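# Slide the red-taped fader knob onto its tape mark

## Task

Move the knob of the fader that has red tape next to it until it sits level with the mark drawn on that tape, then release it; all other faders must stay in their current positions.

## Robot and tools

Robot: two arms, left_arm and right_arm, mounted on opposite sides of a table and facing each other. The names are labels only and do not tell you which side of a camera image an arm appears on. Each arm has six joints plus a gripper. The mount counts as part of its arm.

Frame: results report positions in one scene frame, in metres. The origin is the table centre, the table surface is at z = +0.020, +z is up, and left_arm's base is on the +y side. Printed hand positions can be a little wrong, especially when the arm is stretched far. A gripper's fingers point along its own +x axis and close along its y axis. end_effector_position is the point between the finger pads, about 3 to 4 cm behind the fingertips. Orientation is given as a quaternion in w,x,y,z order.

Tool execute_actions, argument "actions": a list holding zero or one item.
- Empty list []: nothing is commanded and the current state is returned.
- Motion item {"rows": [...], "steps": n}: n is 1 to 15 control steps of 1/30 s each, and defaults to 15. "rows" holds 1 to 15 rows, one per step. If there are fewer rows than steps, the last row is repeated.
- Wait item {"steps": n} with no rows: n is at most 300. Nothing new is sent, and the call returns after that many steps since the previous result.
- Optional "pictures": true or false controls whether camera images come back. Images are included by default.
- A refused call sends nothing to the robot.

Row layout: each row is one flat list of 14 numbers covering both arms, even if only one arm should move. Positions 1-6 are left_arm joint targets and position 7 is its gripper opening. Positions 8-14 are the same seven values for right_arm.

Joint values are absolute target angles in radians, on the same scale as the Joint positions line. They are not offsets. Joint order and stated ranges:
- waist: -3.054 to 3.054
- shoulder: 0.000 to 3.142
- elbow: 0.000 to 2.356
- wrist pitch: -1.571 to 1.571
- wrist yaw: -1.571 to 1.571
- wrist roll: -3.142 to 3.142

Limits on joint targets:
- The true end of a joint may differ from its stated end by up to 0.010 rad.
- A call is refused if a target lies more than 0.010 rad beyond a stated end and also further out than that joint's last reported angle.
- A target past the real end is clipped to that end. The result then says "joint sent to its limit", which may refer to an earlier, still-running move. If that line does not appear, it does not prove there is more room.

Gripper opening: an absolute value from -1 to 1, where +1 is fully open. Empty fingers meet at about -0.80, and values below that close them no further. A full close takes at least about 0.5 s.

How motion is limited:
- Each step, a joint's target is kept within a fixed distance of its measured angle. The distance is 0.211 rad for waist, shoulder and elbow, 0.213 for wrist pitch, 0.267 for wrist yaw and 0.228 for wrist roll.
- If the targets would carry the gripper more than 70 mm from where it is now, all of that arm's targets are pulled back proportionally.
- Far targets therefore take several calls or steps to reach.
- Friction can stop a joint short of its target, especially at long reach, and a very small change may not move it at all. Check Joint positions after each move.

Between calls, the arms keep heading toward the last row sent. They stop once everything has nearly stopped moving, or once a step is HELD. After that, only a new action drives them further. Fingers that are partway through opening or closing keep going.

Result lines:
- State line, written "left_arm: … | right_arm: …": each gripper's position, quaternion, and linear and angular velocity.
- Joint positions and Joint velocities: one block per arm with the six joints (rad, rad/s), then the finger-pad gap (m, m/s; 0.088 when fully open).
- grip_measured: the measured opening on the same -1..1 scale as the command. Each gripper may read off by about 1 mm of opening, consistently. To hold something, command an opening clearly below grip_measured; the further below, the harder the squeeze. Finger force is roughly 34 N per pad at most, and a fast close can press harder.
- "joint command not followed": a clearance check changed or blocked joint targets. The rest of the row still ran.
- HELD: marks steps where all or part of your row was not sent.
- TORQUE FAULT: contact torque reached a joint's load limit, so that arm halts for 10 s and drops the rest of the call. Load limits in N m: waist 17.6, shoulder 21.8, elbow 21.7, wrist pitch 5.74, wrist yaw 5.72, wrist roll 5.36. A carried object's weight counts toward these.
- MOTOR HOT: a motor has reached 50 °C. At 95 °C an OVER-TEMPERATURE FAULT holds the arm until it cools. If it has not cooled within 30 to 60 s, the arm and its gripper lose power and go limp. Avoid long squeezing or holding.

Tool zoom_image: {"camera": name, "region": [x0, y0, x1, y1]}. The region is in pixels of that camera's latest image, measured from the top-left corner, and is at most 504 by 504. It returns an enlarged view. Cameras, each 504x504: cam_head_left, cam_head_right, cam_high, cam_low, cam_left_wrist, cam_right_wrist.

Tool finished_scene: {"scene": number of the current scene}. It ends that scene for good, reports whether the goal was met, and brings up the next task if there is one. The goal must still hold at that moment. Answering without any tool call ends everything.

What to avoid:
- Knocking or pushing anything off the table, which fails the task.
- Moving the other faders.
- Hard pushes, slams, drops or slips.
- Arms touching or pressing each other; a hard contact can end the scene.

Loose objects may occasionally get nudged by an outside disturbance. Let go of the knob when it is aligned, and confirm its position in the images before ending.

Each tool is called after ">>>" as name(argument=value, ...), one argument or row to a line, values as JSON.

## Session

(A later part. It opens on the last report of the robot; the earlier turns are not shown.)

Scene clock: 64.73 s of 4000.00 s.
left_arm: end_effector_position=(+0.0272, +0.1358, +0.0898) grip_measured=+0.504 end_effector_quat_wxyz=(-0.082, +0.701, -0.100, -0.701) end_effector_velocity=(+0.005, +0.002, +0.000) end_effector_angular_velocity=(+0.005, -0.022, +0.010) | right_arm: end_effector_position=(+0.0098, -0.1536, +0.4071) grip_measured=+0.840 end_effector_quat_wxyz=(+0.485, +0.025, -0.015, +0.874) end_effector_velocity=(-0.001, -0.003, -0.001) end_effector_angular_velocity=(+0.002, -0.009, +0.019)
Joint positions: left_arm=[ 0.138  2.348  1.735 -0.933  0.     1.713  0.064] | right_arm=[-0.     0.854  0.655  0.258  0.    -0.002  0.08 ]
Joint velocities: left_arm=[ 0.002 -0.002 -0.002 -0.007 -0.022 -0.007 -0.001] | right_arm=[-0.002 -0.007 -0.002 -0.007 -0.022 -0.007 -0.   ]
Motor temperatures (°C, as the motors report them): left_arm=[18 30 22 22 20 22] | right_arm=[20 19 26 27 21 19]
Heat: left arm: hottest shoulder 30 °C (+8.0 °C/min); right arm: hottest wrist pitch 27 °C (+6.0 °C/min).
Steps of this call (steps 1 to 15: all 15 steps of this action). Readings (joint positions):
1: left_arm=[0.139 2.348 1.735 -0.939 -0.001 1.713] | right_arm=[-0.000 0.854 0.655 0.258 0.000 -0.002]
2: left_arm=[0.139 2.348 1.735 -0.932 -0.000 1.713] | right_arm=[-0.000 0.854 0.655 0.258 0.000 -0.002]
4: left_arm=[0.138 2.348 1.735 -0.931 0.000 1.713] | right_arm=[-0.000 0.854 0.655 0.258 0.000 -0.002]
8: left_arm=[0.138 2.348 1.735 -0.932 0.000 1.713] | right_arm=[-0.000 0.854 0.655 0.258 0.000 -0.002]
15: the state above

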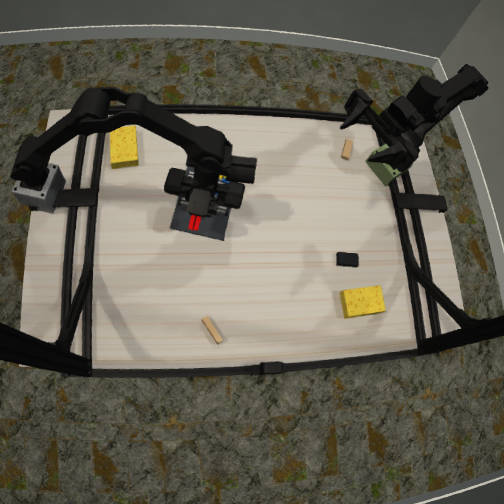

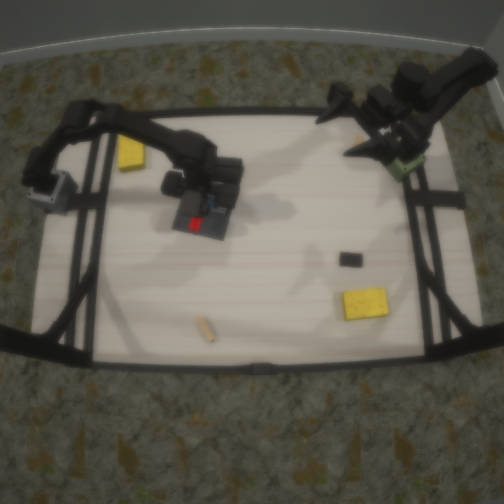

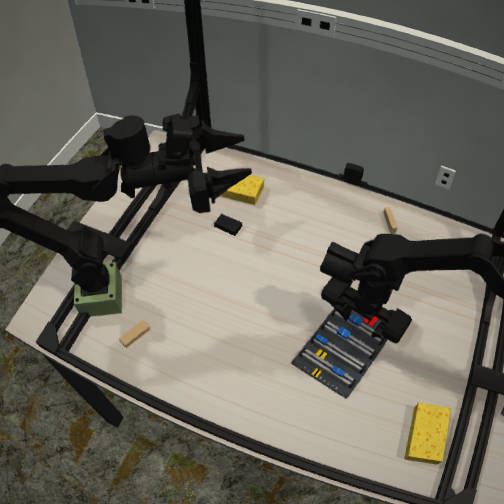

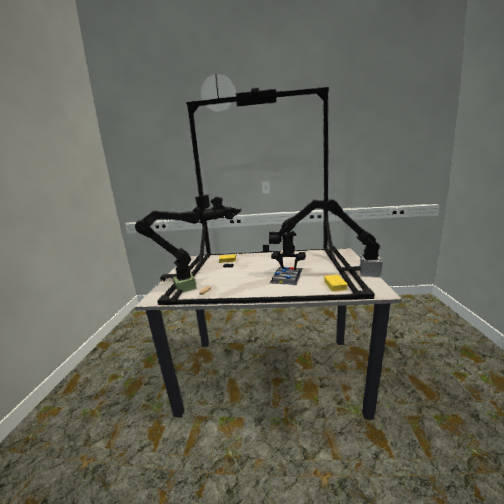

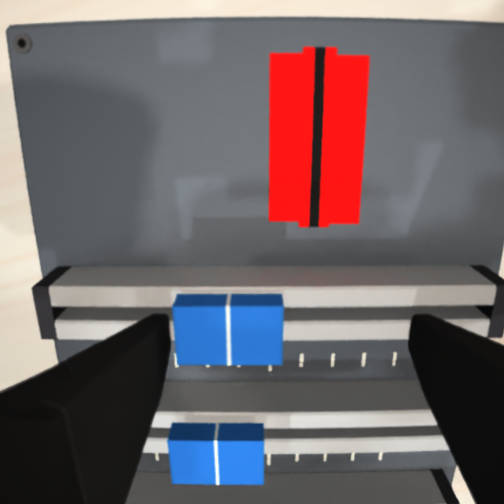

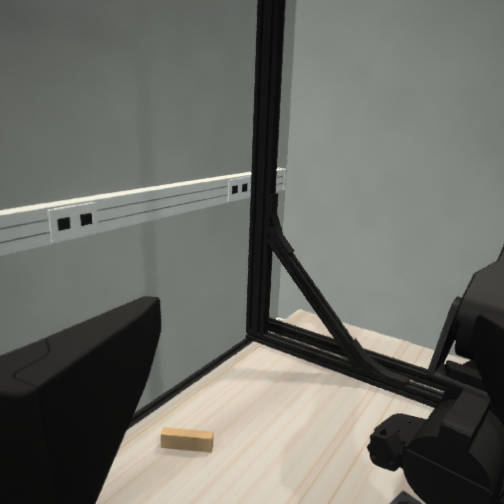

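>>> execute_actions(
  actions=[
    {"rows":[[0.138,2.325,1.735,-0.94,0,1.708,0.5,0,0.854,0.655,0.258,0,0,0.84],[0.138,2.325,1.735,-0.94,0,1.708,0.5,0,0.854,0.655,0.258,0,0,0.84],[0.138,2.325,1.735,-0.95,0,1.708,0.5,0,0.854,0.655,0.258,0,0,0.84],[0.138,2.325,1.735,-0.96,0,1.708,0.45,0,0.854,0.655,0.258,0,0,0.84],[0.138,2.325,1.735,-0.97,0,1.708,0.4,0,0.854,0.655,0.258,0,0,0.84],[0.138,2.325,1.735,-0.98,0,1.708,0.35,0,0.854,0.655,0.258,0,0,0.84],[0.138,2.325,1.735,-0.985,0,1.708,0.3,0,0.854,0.655,0.258,0,0,0.84]]},
  ],
)

Scene clock: 71.87 s of 4000.00 s.
left_arm: end_effector_position=(+0.0283, +0.1453, +0.0921) grip_measured=+0.307 end_effector_quat_wxyz=(-0.097, +0.701, -0.085, -0.701) end_effector_velocity=(-0.002, +0.005, +0.001) end_effector_angular_velocity=(+0.023, +0.005, +0.005) | right_arm: end_effector_position=(+0.0098, -0.1536, +0.4071) grip_measured=+0.840 end_effector_quat_wxyz=(+0.485, +0.025, -0.015, +0.874) end_effector_velocity=(-0.000, -0.000, -0.004) end_effector_angular_velocity=(-0.014, -0.001, +0.005)
Joint positions: left_arm=[ 0.138  2.343  1.735 -0.98   0.     1.713  0.054] | right_arm=[-0.     0.854  0.655  0.258  0.    -0.002  0.08 ]
Joint velocities: left_arm=[-0.002 -0.002 -0.002 -0.022  0.007 -0.007 -0.003] | right_arm=[-0.002 -0.002 -0.007 -0.007 -0.007  0.007 -0.   ]
Motor temperatures (°C, as the motors report them): left_arm=[18 30 22 22 20 22] | right_arm=[20 19 26 27 21 19]
Heat: left arm: hottest shoulder 30 °C (+8.0 °C/min); right arm: hottest wrist pitch 27 °C (+5.0 °C/min).
Steps of this call (steps 1 to 15: the robot went on to your last target; steps 16 to 90: nothing new was sent; then 3.63 s passed at rest; steps 91 to 105: all 15 steps of this action). Readings (joint positions):
91: left_arm=[0.138 2.349 1.735 -0.933 0.000 1.713] | right_arm=[-0.000 0.854 0.655 0.258 0.000 -0.002]
92: left_arm=[0.138 2.348 1.735 -0.933 0.000 1.713] | right_arm=[-0.000 0.854 0.655 0.258 0.000 -0.002]
94: left_arm=[0.138 2.346 1.735 -0.939 0.001 1.713] | right_arm=[-0.000 0.854 0.655 0.258 0.000 -0.002]
98: left_arm=[0.138 2.343 1.735 -0.968 0.000 1.713] | right_arm=[-0.000 0.854 0.655 0.258 0.000 -0.002]
105: the state above

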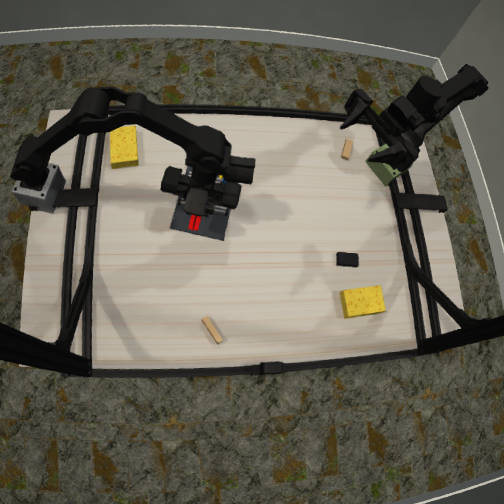

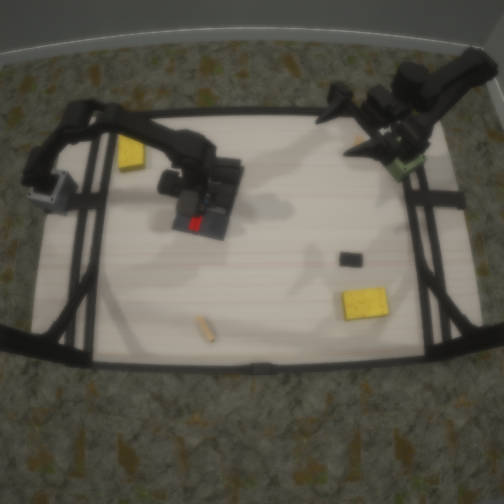

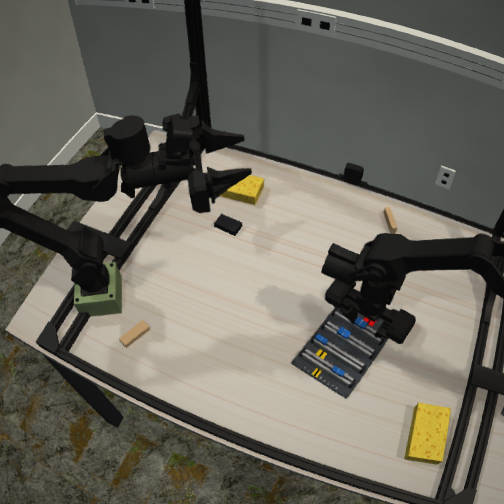

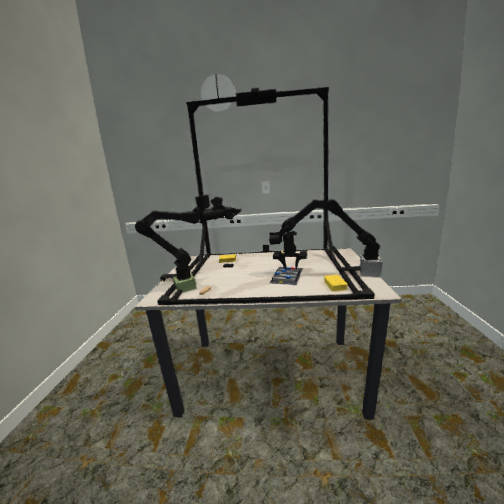

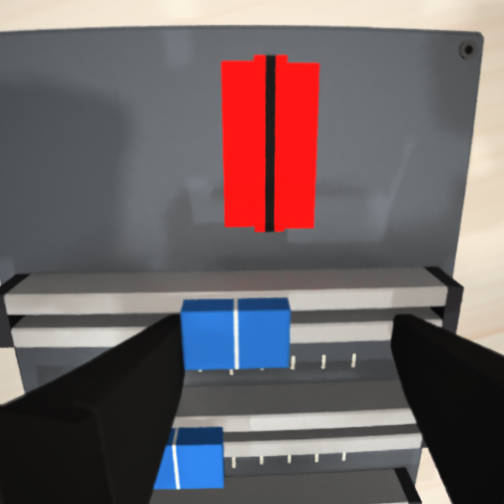

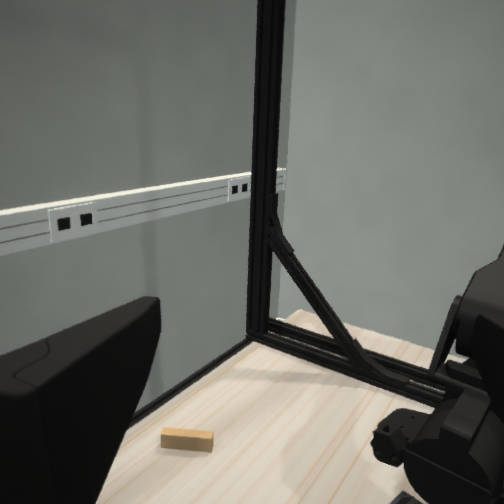

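>>> execute_actions(
  actions=[
    {"rows":[[0.138,2.335,1.735,-0.985,0,1.708,0.2,0,0.854,0.655,0.258,0,0,0.84],[0.138,2.335,1.735,-0.985,0,1.708,0.15,0,0.854,0.655,0.258,0,0,0.84],[0.138,2.335,1.735,-0.985,0,1.708,0.08,0,0.854,0.655,0.258,0,0,0.84],[0.138,2.335,1.735,-0.985,0,1.708,0,0,0.854,0.655,0.258,0,0,0.84],[0.138,2.335,1.735,-0.985,0,1.708,-0.07,0,0.854,0.655,0.258,0,0,0.84],[0.138,2.335,1.735,-0.985,0,1.708,-0.14,0,0.854,0.655,0.258,0,0,0.84]]},
  ],
  pictures=false,
)

>>> execute_actions(
  actions=[
    {"rows":[[0.138,2.335,1.735,-0.985,0,1.708,0.3,0,0.854,0.655,0.258,0,0,0.84]]},
  ],
)

>>> zoom_image(
  camera="cam_left_wrist",
  region=[0,200,504,420],
)

Scene clock: 85.30 s of 4000.00 s.
left_arm: end_effector_position=(+0.0284, +0.1458, +0.0924) grip_measured=-0.133 end_effector_quat_wxyz=(-0.097, +0.701, -0.084, -0.701) end_effector_velocity=(+0.000, +0.001, +0.002) end_effector_angular_velocity=(+0.003, +0.007, +0.010) | right_arm: end_effector_position=(+0.0098, -0.1536, +0.4071) grip_measured=+0.840 end_effector_quat_wxyz=(+0.485, +0.026, -0.015, +0.874) end_effector_velocity=(+0.002, -0.001, -0.001) end_effector_angular_velocity=(+0.002, -0.008, -0.000)
Joint positions: left_arm=[ 0.138  2.342  1.735 -0.983  0.     1.712  0.032] | right_arm=[-0.     0.854  0.655  0.258  0.    -0.002  0.08 ]
Joint velocities: left_arm=[ 0.002 -0.002  0.002 -0.007  0.007 -0.007 -0.004] | right_arm=[-0.007 -0.007 -0.002 -0.007 -0.007 -0.007 -0.   ]
Motor temperatures (°C, as the motors report them): left_arm=[18 34 22 22 20 22] | right_arm=[20 20 27 27 21 19]
Heat: left arm: hottest shoulder 34 °C (+11.1 °C/min); right arm: hottest elbow 27 °C (+3.0 °C/min).
Steps of this call (steps 1 to 15: the robot went on to your last target; steps 16 to 90: nothing new was sent; then 9.93 s passed at rest; steps 91 to 105: all 15 steps of this action). Readings (joint positions):
91: left_arm=[0.138 2.342 1.735 -0.982 0.000 1.712] | right_arm=[-0.000 0.854 0.655 0.258 0.000 -0.002]
92: left_arm=[0.138 2.342 1.735 -0.982 0.000 1.712] | right_arm=[-0.000 0.854 0.655 0.258 0.000 -0.002]
94: left_arm=[0.138 2.342 1.735 -0.983 0.000 1.712] | right_arm=[-0.000 0.854 0.655 0.258 0.000 -0.002]
98: left_arm=[0.138 2.342 1.735 -0.983 0.000 1.712] | right_arm=[-0.000 0.854 0.655 0.258 0.000 -0.002]
105: the state above

Scene clock: 85.80 s of 4000.00 s.
left_arm: end_effector_position=(+0.0288, +0.1469, +0.0925) grip_measured=+0.296 end_effector_quat_wxyz=(-0.099, +0.701, -0.082, -0.701) end_effector_velocity=(+0.000, +0.002, +0.000) end_effector_angular_velocity=(+0.006, -0.008, +0.005) | right_arm: end_effector_position=(+0.0098, -0.1536, +0.4071) grip_measured=+0.840 end_effector_quat_wxyz=(+0.485, +0.026, -0.015, +0.874) end_effector_velocity=(+0.002, -0.000, -0.003) end_effector_angular_velocity=(-0.003, -0.010, -0.010)
Joint positions: left_arm=[ 0.138  2.342  1.735 -0.988 -0.     1.712  0.054] | right_arm=[-0.     0.854  0.655  0.258  0.    -0.002  0.08 ]
Joint velocities: left_arm=[-0.002 -0.002 -0.002 -0.007 -0.007 -0.007  0.001] | right_arm=[-0.002 -0.007 -0.007 -0.007  0.007 -0.007  0.   ]
Motor temperatures (°C, as the motors report them): left_arm=[18 34 22 22 20 22] | right_arm=[20 20 27 27 21 19]
Heat: left arm: hottest shoulder 34 °C (+11.0 °C/min); right arm: hottest elbow 27 °C (+3.0 °C/min).
Steps of this call (steps 1 to 15: all 15 steps of this action). Readings (joint positions):
1: left_arm=[0.138 2.342 1.735 -0.983 0.000 1.712] | right_arm=[-0.000 0.854 0.655 0.258 0.000 -0.002]
2: left_arm=[0.138 2.342 1.735 -0.983 0.000 1.712] | right_arm=[-0.000 0.854 0.655 0.258 0.000 -0.002]
4: left_arm=[0.138 2.342 1.735 -0.987 -0.000 1.712] | right_arm=[-0.000 0.854 0.655 0.258 0.000 -0.002]
8: left_arm=[0.138 2.342 1.735 -0.989 -0.000 1.712] | right_arm=[-0.000 0.854 0.655 0.258 0.000 -0.002]
15: the state above

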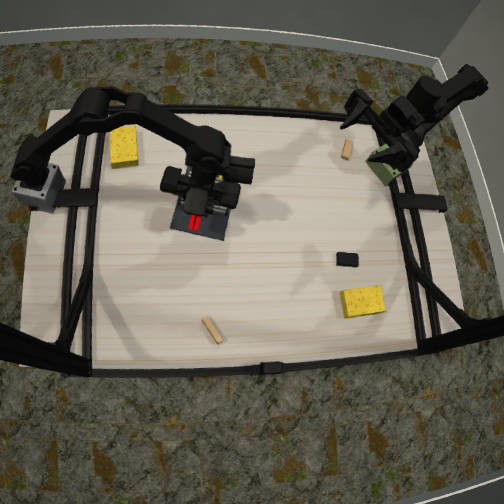

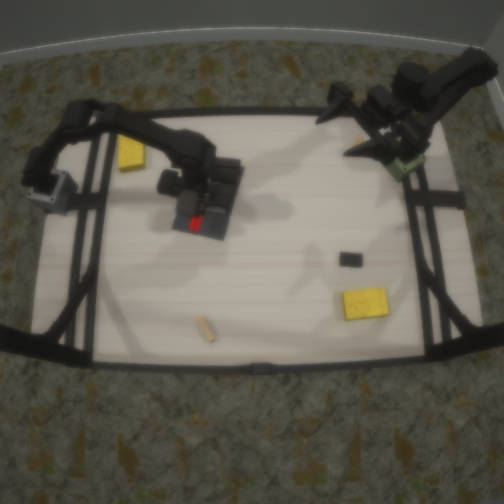

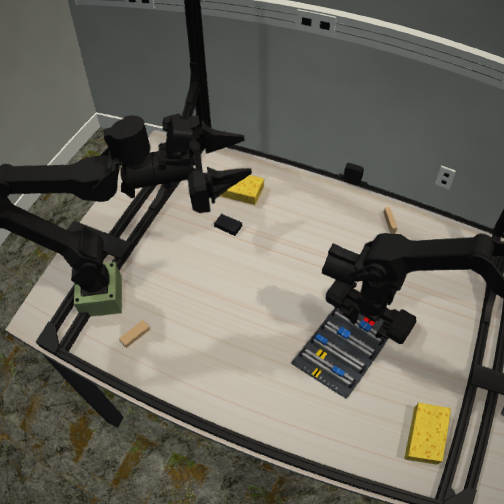

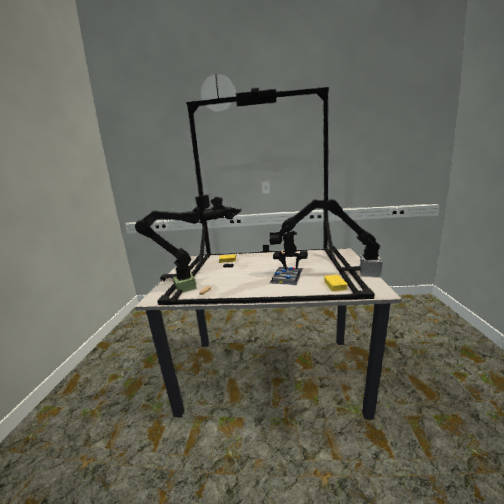

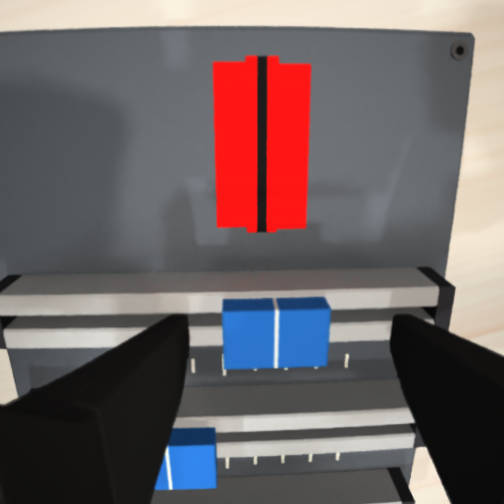

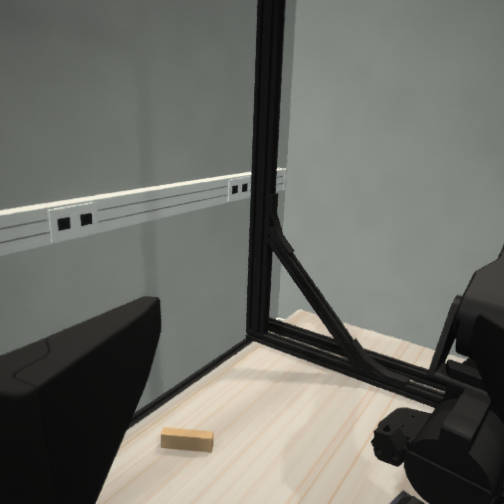

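Region (0, 200, 504, 420) of cam_left_wrist's 504x504 image, scaled by 1.000; it fills the top 220 rows of this view, and the rest is white.

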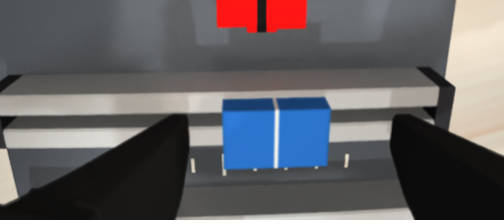

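>>> execute_actions(
  actions=[
    {"rows":[[0.138,2.29,1.735,-1.0,0,1.708,0.5,0,0.854,0.655,0.258,0,0,0.84],[0.138,2.27,1.735,-1.01,0,1.708,0.6,0,0.854,0.655,0.258,0,0,0.84],[0.138,2.24,1.735,-1.03,0,1.708,0.8,0,0.854,0.655,0.258,0,0,0.84],[0.138,2.2,1.735,-1.05,0,1.708,0.8,0,0.854,0.655,0.258,0,0,0.84],[0.138,2.2,1.735,-1.09,0,1.708,1,0,0.854,0.655,0.258,0,0,0.84]]},
  ],
)

>>> zoom_image(
  camera="cam_left_wrist",
  region=[60,60,400,340],
)

Scene clock: 94.40 s of 4000.00 s.
left_arm: end_effector_position=(+0.0299, +0.1566, +0.1479) grip_measured=+0.983 end_effector_quat_wxyz=(-0.087, +0.701, -0.094, -0.701) end_effector_velocity=(+0.001, +0.005, +0.002) end_effector_angular_velocity=(+0.016, -0.009, +0.005) | right_arm: end_effector_position=(+0.0098, -0.1536, +0.4071) grip_measured=+0.840 end_effector_quat_wxyz=(+0.485, +0.026, -0.015, +0.874) end_effector_velocity=(-0.002, -0.002, -0.005) end_effector_angular_velocity=(-0.014, -0.019, +0.019)
Joint positions: left_arm=[ 0.138  2.206  1.734 -1.088 -0.     1.711  0.087] | right_arm=[-0.     0.854  0.655  0.258  0.    -0.002  0.08 ]
Joint velocities: left_arm=[-0.002 -0.007 -0.002 -0.022 -0.007 -0.007  0.004] | right_arm=[-0.002 -0.002 -0.002 -0.022 -0.022 -0.007 -0.   ]
Motor temperatures (°C, as the motors report them): left_arm=[18 36 22 21 20 22] | right_arm=[20 20 27 28 21 19]
Heat: left arm: hottest shoulder 36 °C (+13.2 °C/min); right arm: hottest wrist pitch 28 °C (+3.0 °C/min).
Steps of this call (steps 1 to 15: the robot went on to your last target; steps 16 to 90: nothing new was sent; then 5.10 s passed at rest; steps 91 to 105: all 15 steps of this action). Readings (joint positions):
91: left_arm=[0.138 2.340 1.735 -0.988 -0.000 1.712] | right_arm=[-0.000 0.854 0.655 0.258 0.000 -0.002]
92: left_arm=[0.138 2.334 1.735 -0.990 -0.000 1.712] | right_arm=[-0.000 0.854 0.655 0.258 0.000 -0.002]
94: left_arm=[0.138 2.310 1.735 -1.012 -0.000 1.712] | right_arm=[-0.000 0.854 0.655 0.258 0.000 -0.002]
98: left_arm=[0.138 2.233 1.734 -1.067 -0.000 1.712] | right_arm=[-0.000 0.854 0.655 0.258 0.000 -0.002]
105: the state above

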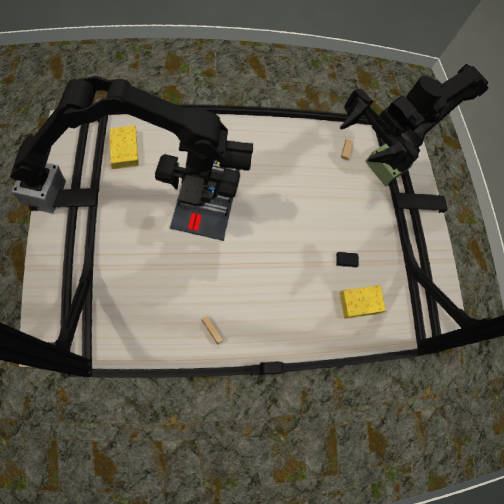

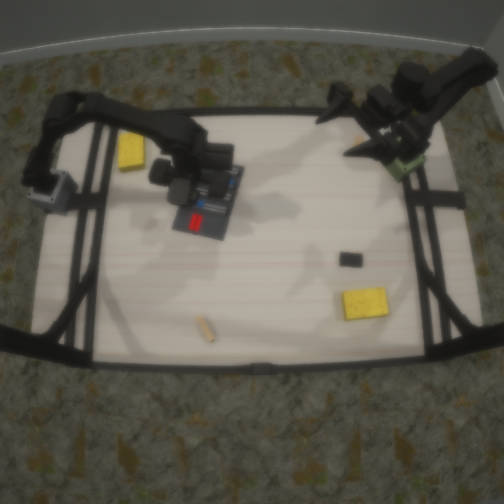

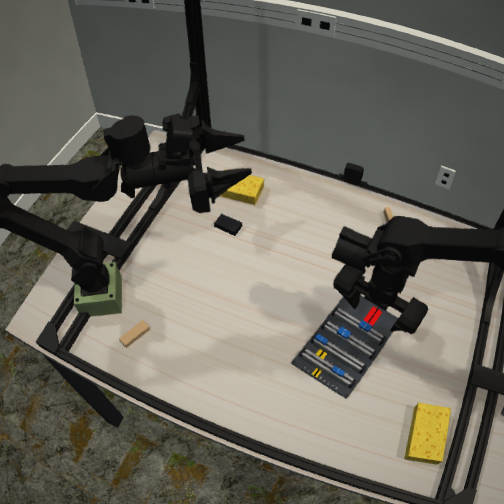

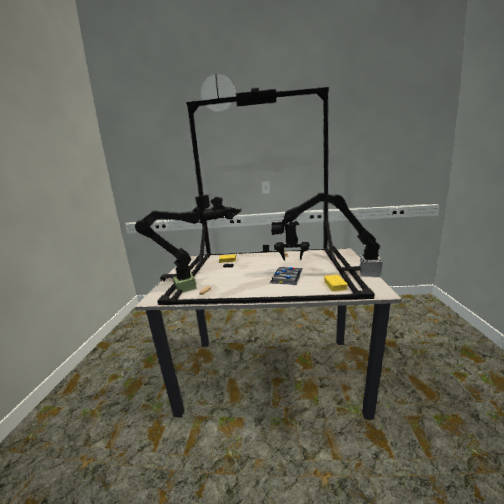

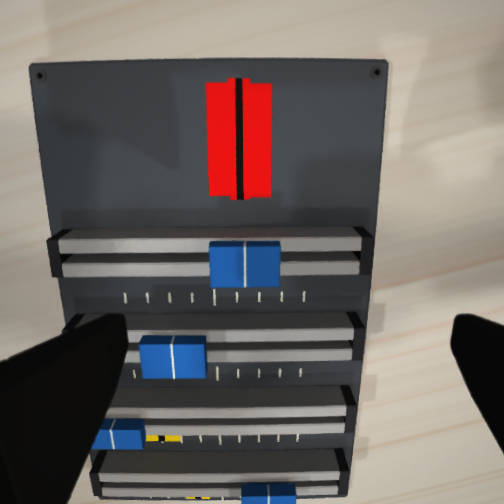

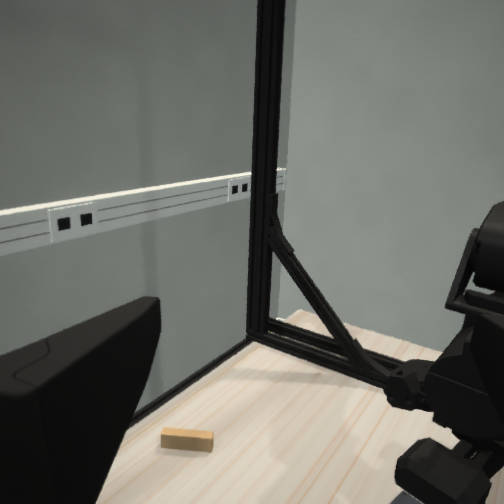

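Region (60, 60, 400, 340) of cam_left_wrist's 504x504 image, scaled by 1.482, with more detail than that image has; it fills the top 415 rows of this view, and the rest is white.

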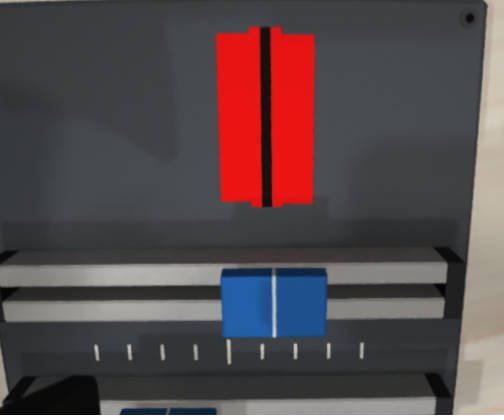

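>>> execute_actions(
  actions=[
    {"rows":[[0.138,2.25,1.735,-1.03,0,1.708,0.6,0,0.854,0.655,0.258,0,0,0.84],[0.138,2.27,1.735,-1.0,0,1.708,0.6,0,0.854,0.655,0.258,0,0,0.84],[0.138,2.29,1.735,-0.945,0,1.708,0.6,0,0.854,0.655,0.258,0,0,0.84],[0.138,2.31,1.735,-0.945,0,1.708,0.6,0,0.854,0.655,0.258,0,0,0.84],[0.138,2.33,1.735,-0.945,0,1.708,0.6,0,0.854,0.655,0.258,0,0,0.84],[0.138,2.345,1.735,-0.945,0,1.708,0.6,0,0.854,0.655,0.258,0,0,0.84]]},
  ],
)

Scene clock: 101.23 s of 4000.00 s.
left_arm: end_effector_position=(+0.0277, +0.1375, +0.0941) grip_measured=+0.602 end_effector_quat_wxyz=(-0.083, +0.701, -0.098, -0.701) end_effector_velocity=(+0.003, +0.003, -0.001) end_effector_angular_velocity=(+0.011, -0.009, +0.010) | right_arm: end_effector_position=(+0.0098, -0.1536, +0.4071) grip_measured=+0.840 end_effector_quat_wxyz=(+0.485, +0.026, -0.015, +0.874) end_effector_velocity=(-0.001, +0.000, -0.003) end_effector_angular_velocity=(-0.006, -0.013, +0.004)
Joint positions: left_arm=[ 0.138  2.338  1.735 -0.946 -0.     1.711  0.069] | right_arm=[-0.     0.854  0.655  0.258  0.    -0.002  0.08 ]
Joint velocities: left_arm=[ 0.002 -0.002 -0.007 -0.007 -0.007 -0.007 -0.001] | right_arm=[-0.002  0.002 -0.002 -0.007 -0.007 -0.007 -0.   ]
Motor temperatures (°C, as the motors report them): left_arm=[18 36 22 21 20 22] | right_arm=[20 20 27 28 21 19]
Heat: left arm: hottest shoulder 36 °C (+12.0 °C/min); right arm: hottest wrist pitch 28 °C (+3.0 °C/min).
Steps of this call (steps 1 to 15: the robot went on to your last target; steps 16 to 90: nothing new was sent; then 3.33 s passed at rest; steps 91 to 105: all 15 steps of this action). Readings (joint positions):
91: left_arm=[0.138 2.207 1.734 -1.085 -0.000 1.711] | right_arm=[-0.000 0.854 0.655 0.258 0.000 -0.002]
92: left_arm=[0.138 2.212 1.734 -1.067 -0.000 1.711] | right_arm=[-0.000 0.854 0.655 0.258 0.000 -0.002]
94: left_arm=[0.138 2.231 1.735 -1.003 -0.000 1.711] | right_arm=[-0.000 0.854 0.655 0.258 0.000 -0.002]
98: left_arm=[0.138 2.300 1.735 -0.962 -0.000 1.711] | right_arm=[-0.000 0.854 0.655 0.258 0.000 -0.002]
105: the state above

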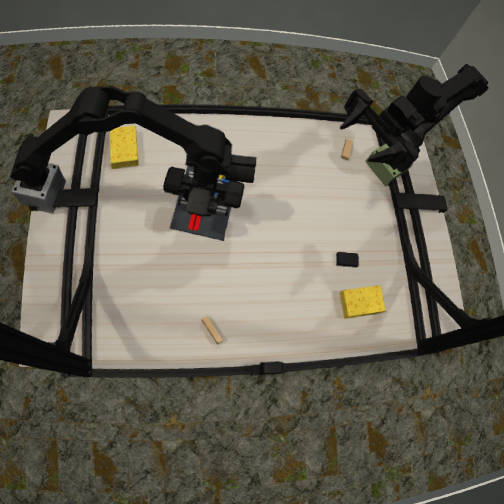

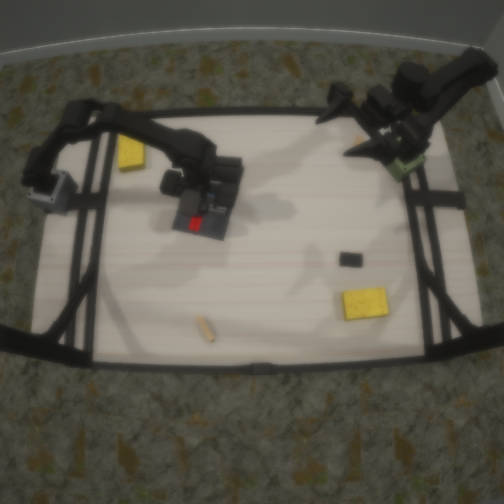

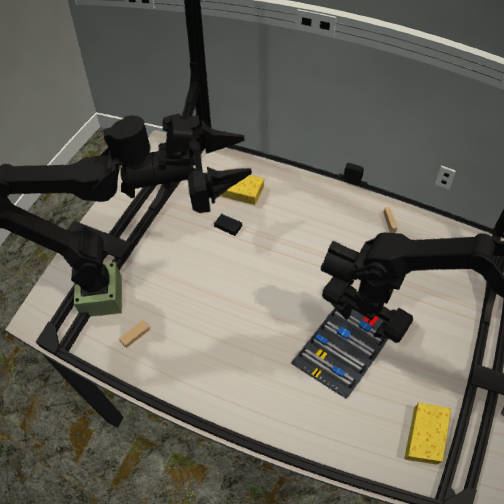

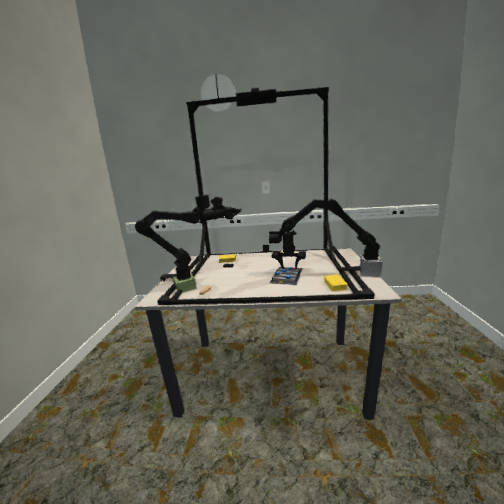

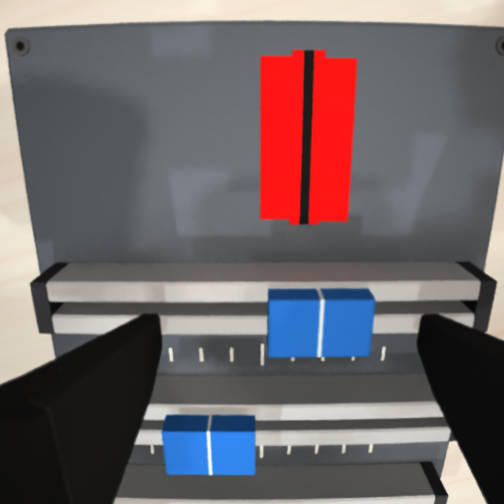

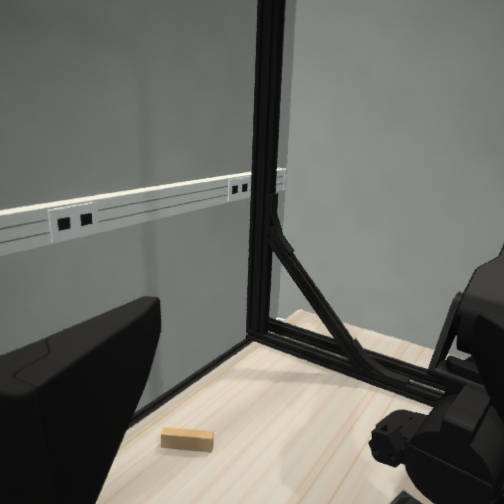

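Line offset is now 16 px from the tape's lower end; I want about 10–11.

>>> execute_actions(
  actions=[
    {"rows":[[0.138,2.367,1.735,-0.945,0,1.708,0.45,0,0.854,0.655,0.258,0,0,0.84],[0.138,2.367,1.735,-0.945,0,1.708,0.35,0,0.854,0.655,0.258,0,0,0.84],[0.138,2.367,1.735,-0.945,0,1.708,0.25,0,0.854,0.655,0.258,0,0,0.84],[0.138,2.367,1.735,-0.945,0,1.708,0.2,0,0.854,0.655,0.258,0,0,0.84],[0.138,2.367,1.735,-0.945,0,1.708,0.2,0,0.854,0.655,0.258,0,0,0.84],[0.138,2.367,1.735,-0.945,0,1.708,0.07,0,0.854,0.655,0.258,0,0,0.84]]},
  ],
)

Scene clock: 106.90 s of 4000.00 s.
left_arm: end_effector_position=(+0.0274, +0.1374, +0.0912) grip_measured=+0.079 end_effector_quat_wxyz=(-0.084, +0.701, -0.097, -0.701) end_effector_velocity=(+0.000, +0.002, +0.000) end_effector_angular_velocity=(+0.006, -0.008, +0.005) | right_arm: end_effector_position=(+0.0098, -0.1536, +0.4071) grip_measured=+0.840 end_effector_quat_wxyz=(+0.485, +0.026, -0.015, +0.874) end_effector_velocity=(+0.002, +0.001, -0.005) end_effector_angular_velocity=(-0.015, -0.017, -0.010)
Joint positions: left_arm=[ 0.138  2.345  1.735 -0.942  0.001  1.711  0.043] | right_arm=[-0.     0.854  0.655  0.258  0.    -0.002  0.08 ]
Joint velocities: left_arm=[-0.002 -0.002 -0.002 -0.007 -0.007 -0.007 -0.004] | right_arm=[-0.002 -0.002 -0.002 -0.022  0.007 -0.007 -0.   ]
Motor temperatures (°C, as the motors report them): left_arm=[18 36 22 21 20 22] | right_arm=[20 20 27 28 21 19]
Heat: left arm: hottest shoulder 36 °C (+10.0 °C/min); right arm: hottest wrist pitch 28 °C (+2.0 °C/min).
Steps of this call (steps 1 to 15: the robot went on to your last target; steps 16 to 90: nothing new was sent; then 2.17 s passed at rest; steps 91 to 105: all 15 steps of this action). Readings (joint positions):
91: left_arm=[0.138 2.338 1.735 -0.946 -0.000 1.711] | right_arm=[-0.000 0.854 0.655 0.258 0.000 -0.002]
92: left_arm=[0.138 2.340 1.735 -0.946 -0.000 1.711] | right_arm=[-0.000 0.854 0.655 0.258 0.000 -0.002]
94: left_arm=[0.138 2.342 1.735 -0.946 -0.000 1.711] | right_arm=[-0.000 0.854 0.655 0.258 0.000 -0.002]
98: left_arm=[0.138 2.344 1.735 -0.941 0.001 1.711] | right_arm=[-0.000 0.854 0.655 0.258 0.000 -0.002]
105: the state above

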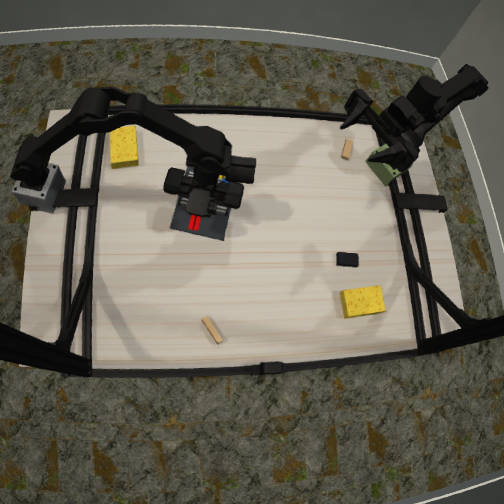

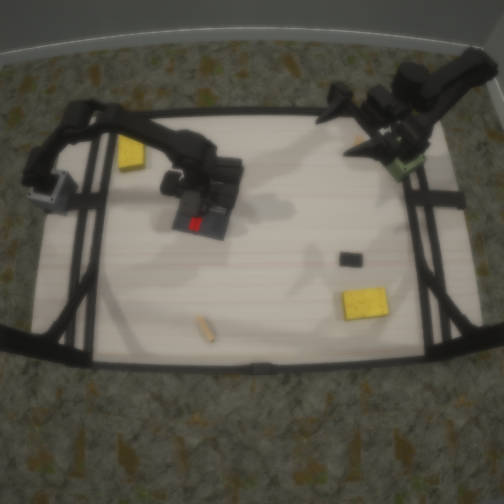

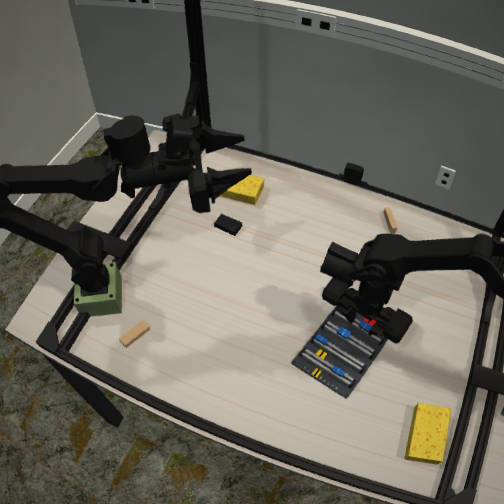

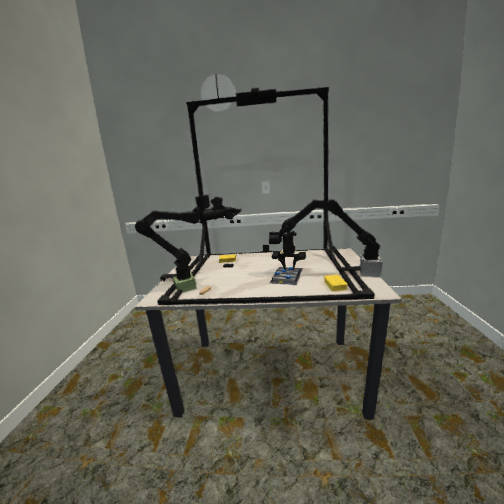

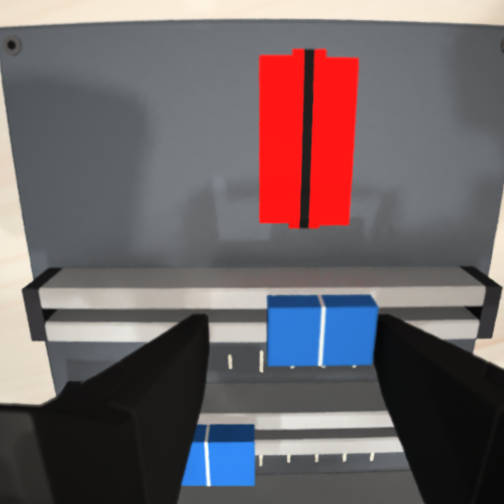

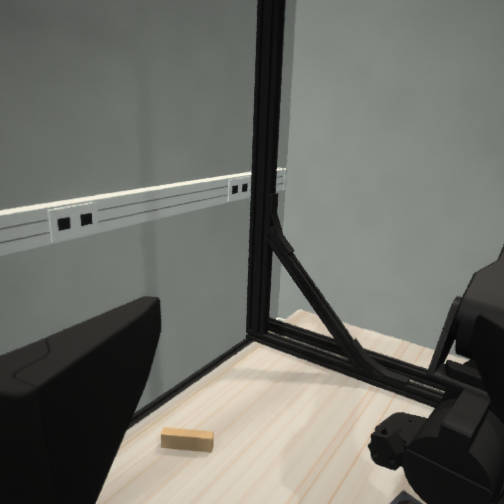

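>>> execute_actions(
  actions=[
    {"rows":[[0.138,2.345,1.735,-0.942,0,1.708,0.02,0,0.854,0.655,0.258,0,0,0.84]]},
  ],
)

Scene clock: 113.03 s of 4000.00 s.
left_arm: end_effector_position=(+0.0273, +0.1370, +0.0910) grip_measured=+0.021 end_effector_quat_wxyz=(-0.083, +0.701, -0.098, -0.701) end_effector_velocity=(+0.000, +0.003, -0.002) end_effector_angular_velocity=(+0.011, -0.009, +0.005) | right_arm: end_effector_position=(+0.0098, -0.1536, +0.4071) grip_measured=+0.840 end_effector_quat_wxyz=(+0.485, +0.026, -0.015, +0.874) end_effector_velocity=(+0.001, +0.002, -0.006) end_effector_angular_velocity=(-0.011, -0.015, -0.010)
Joint positions: left_arm=[ 0.138  2.345  1.735 -0.94   0.001  1.711  0.04 ] | right_arm=[-0.     0.854  0.655  0.258  0.    -0.002  0.08 ]
Joint velocities: left_arm=[-0.002  0.002 -0.002 -0.007 -0.007 -0.007 -0.   ] | right_arm=[-0.002  0.002 -0.007 -0.007  0.007 -0.007  0.   ]
Motor temperatures (°C, as the motors report them): left_arm=[18 36 22 21 20 22] | right_arm=[20 20 27 28 21 19]
Heat: left arm: hottest shoulder 36 °C (+8.0 °C/min); right arm: hottest wrist pitch 28 °C (+2.0 °C/min).
Steps of this call (steps 1 to 15: the robot went on to your last target; steps 16 to 90: nothing new was sent; then 2.63 s passed at rest; steps 91 to 105: all 15 steps of this action). Readings (joint positions):
91: left_arm=[0.138 2.345 1.735 -0.942 0.001 1.711] | right_arm=[-0.000 0.854 0.655 0.258 0.000 -0.002]
92: left_arm=[0.138 2.345 1.735 -0.941 0.001 1.711] | right_arm=[-0.000 0.854 0.655 0.258 0.000 -0.002]
94: left_arm=[0.138 2.345 1.735 -0.940 0.001 1.711] | right_arm=[-0.000 0.854 0.655 0.258 0.000 -0.002]
98: left_arm=[0.138 2.345 1.735 -0.940 0.001 1.711] | right_arm=[-0.000 0.854 0.655 0.258 0.000 -0.002]
105: the state above

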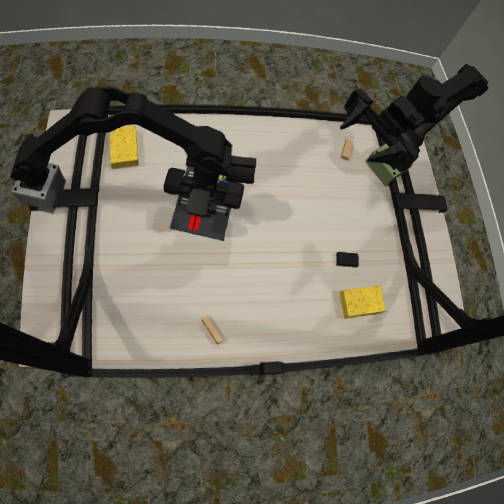

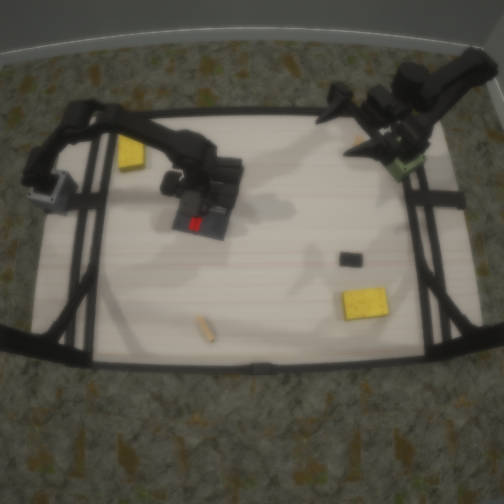

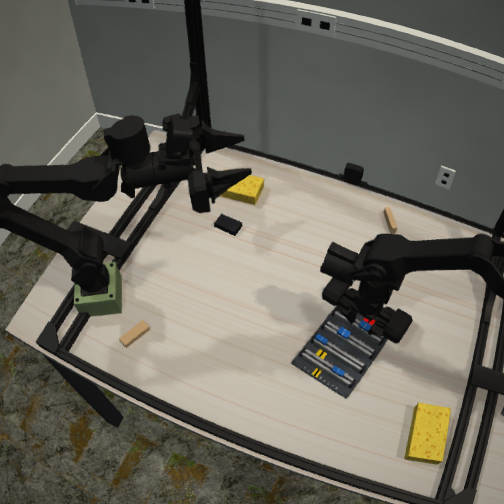

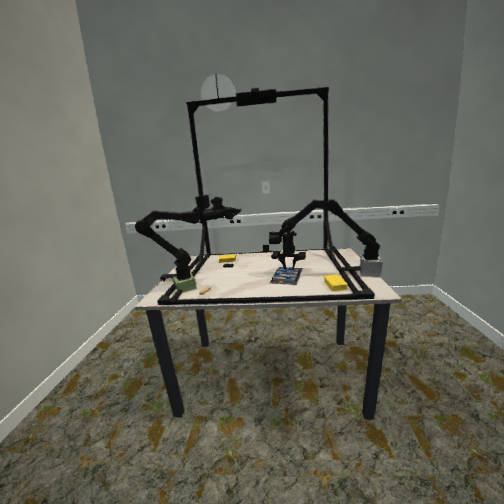

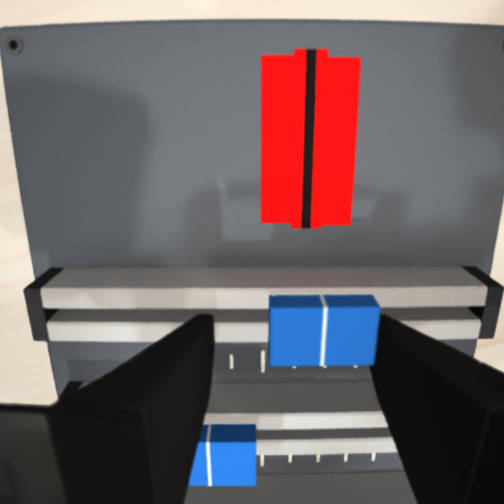

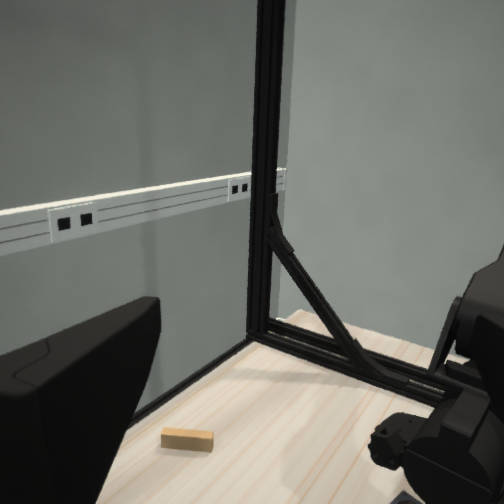

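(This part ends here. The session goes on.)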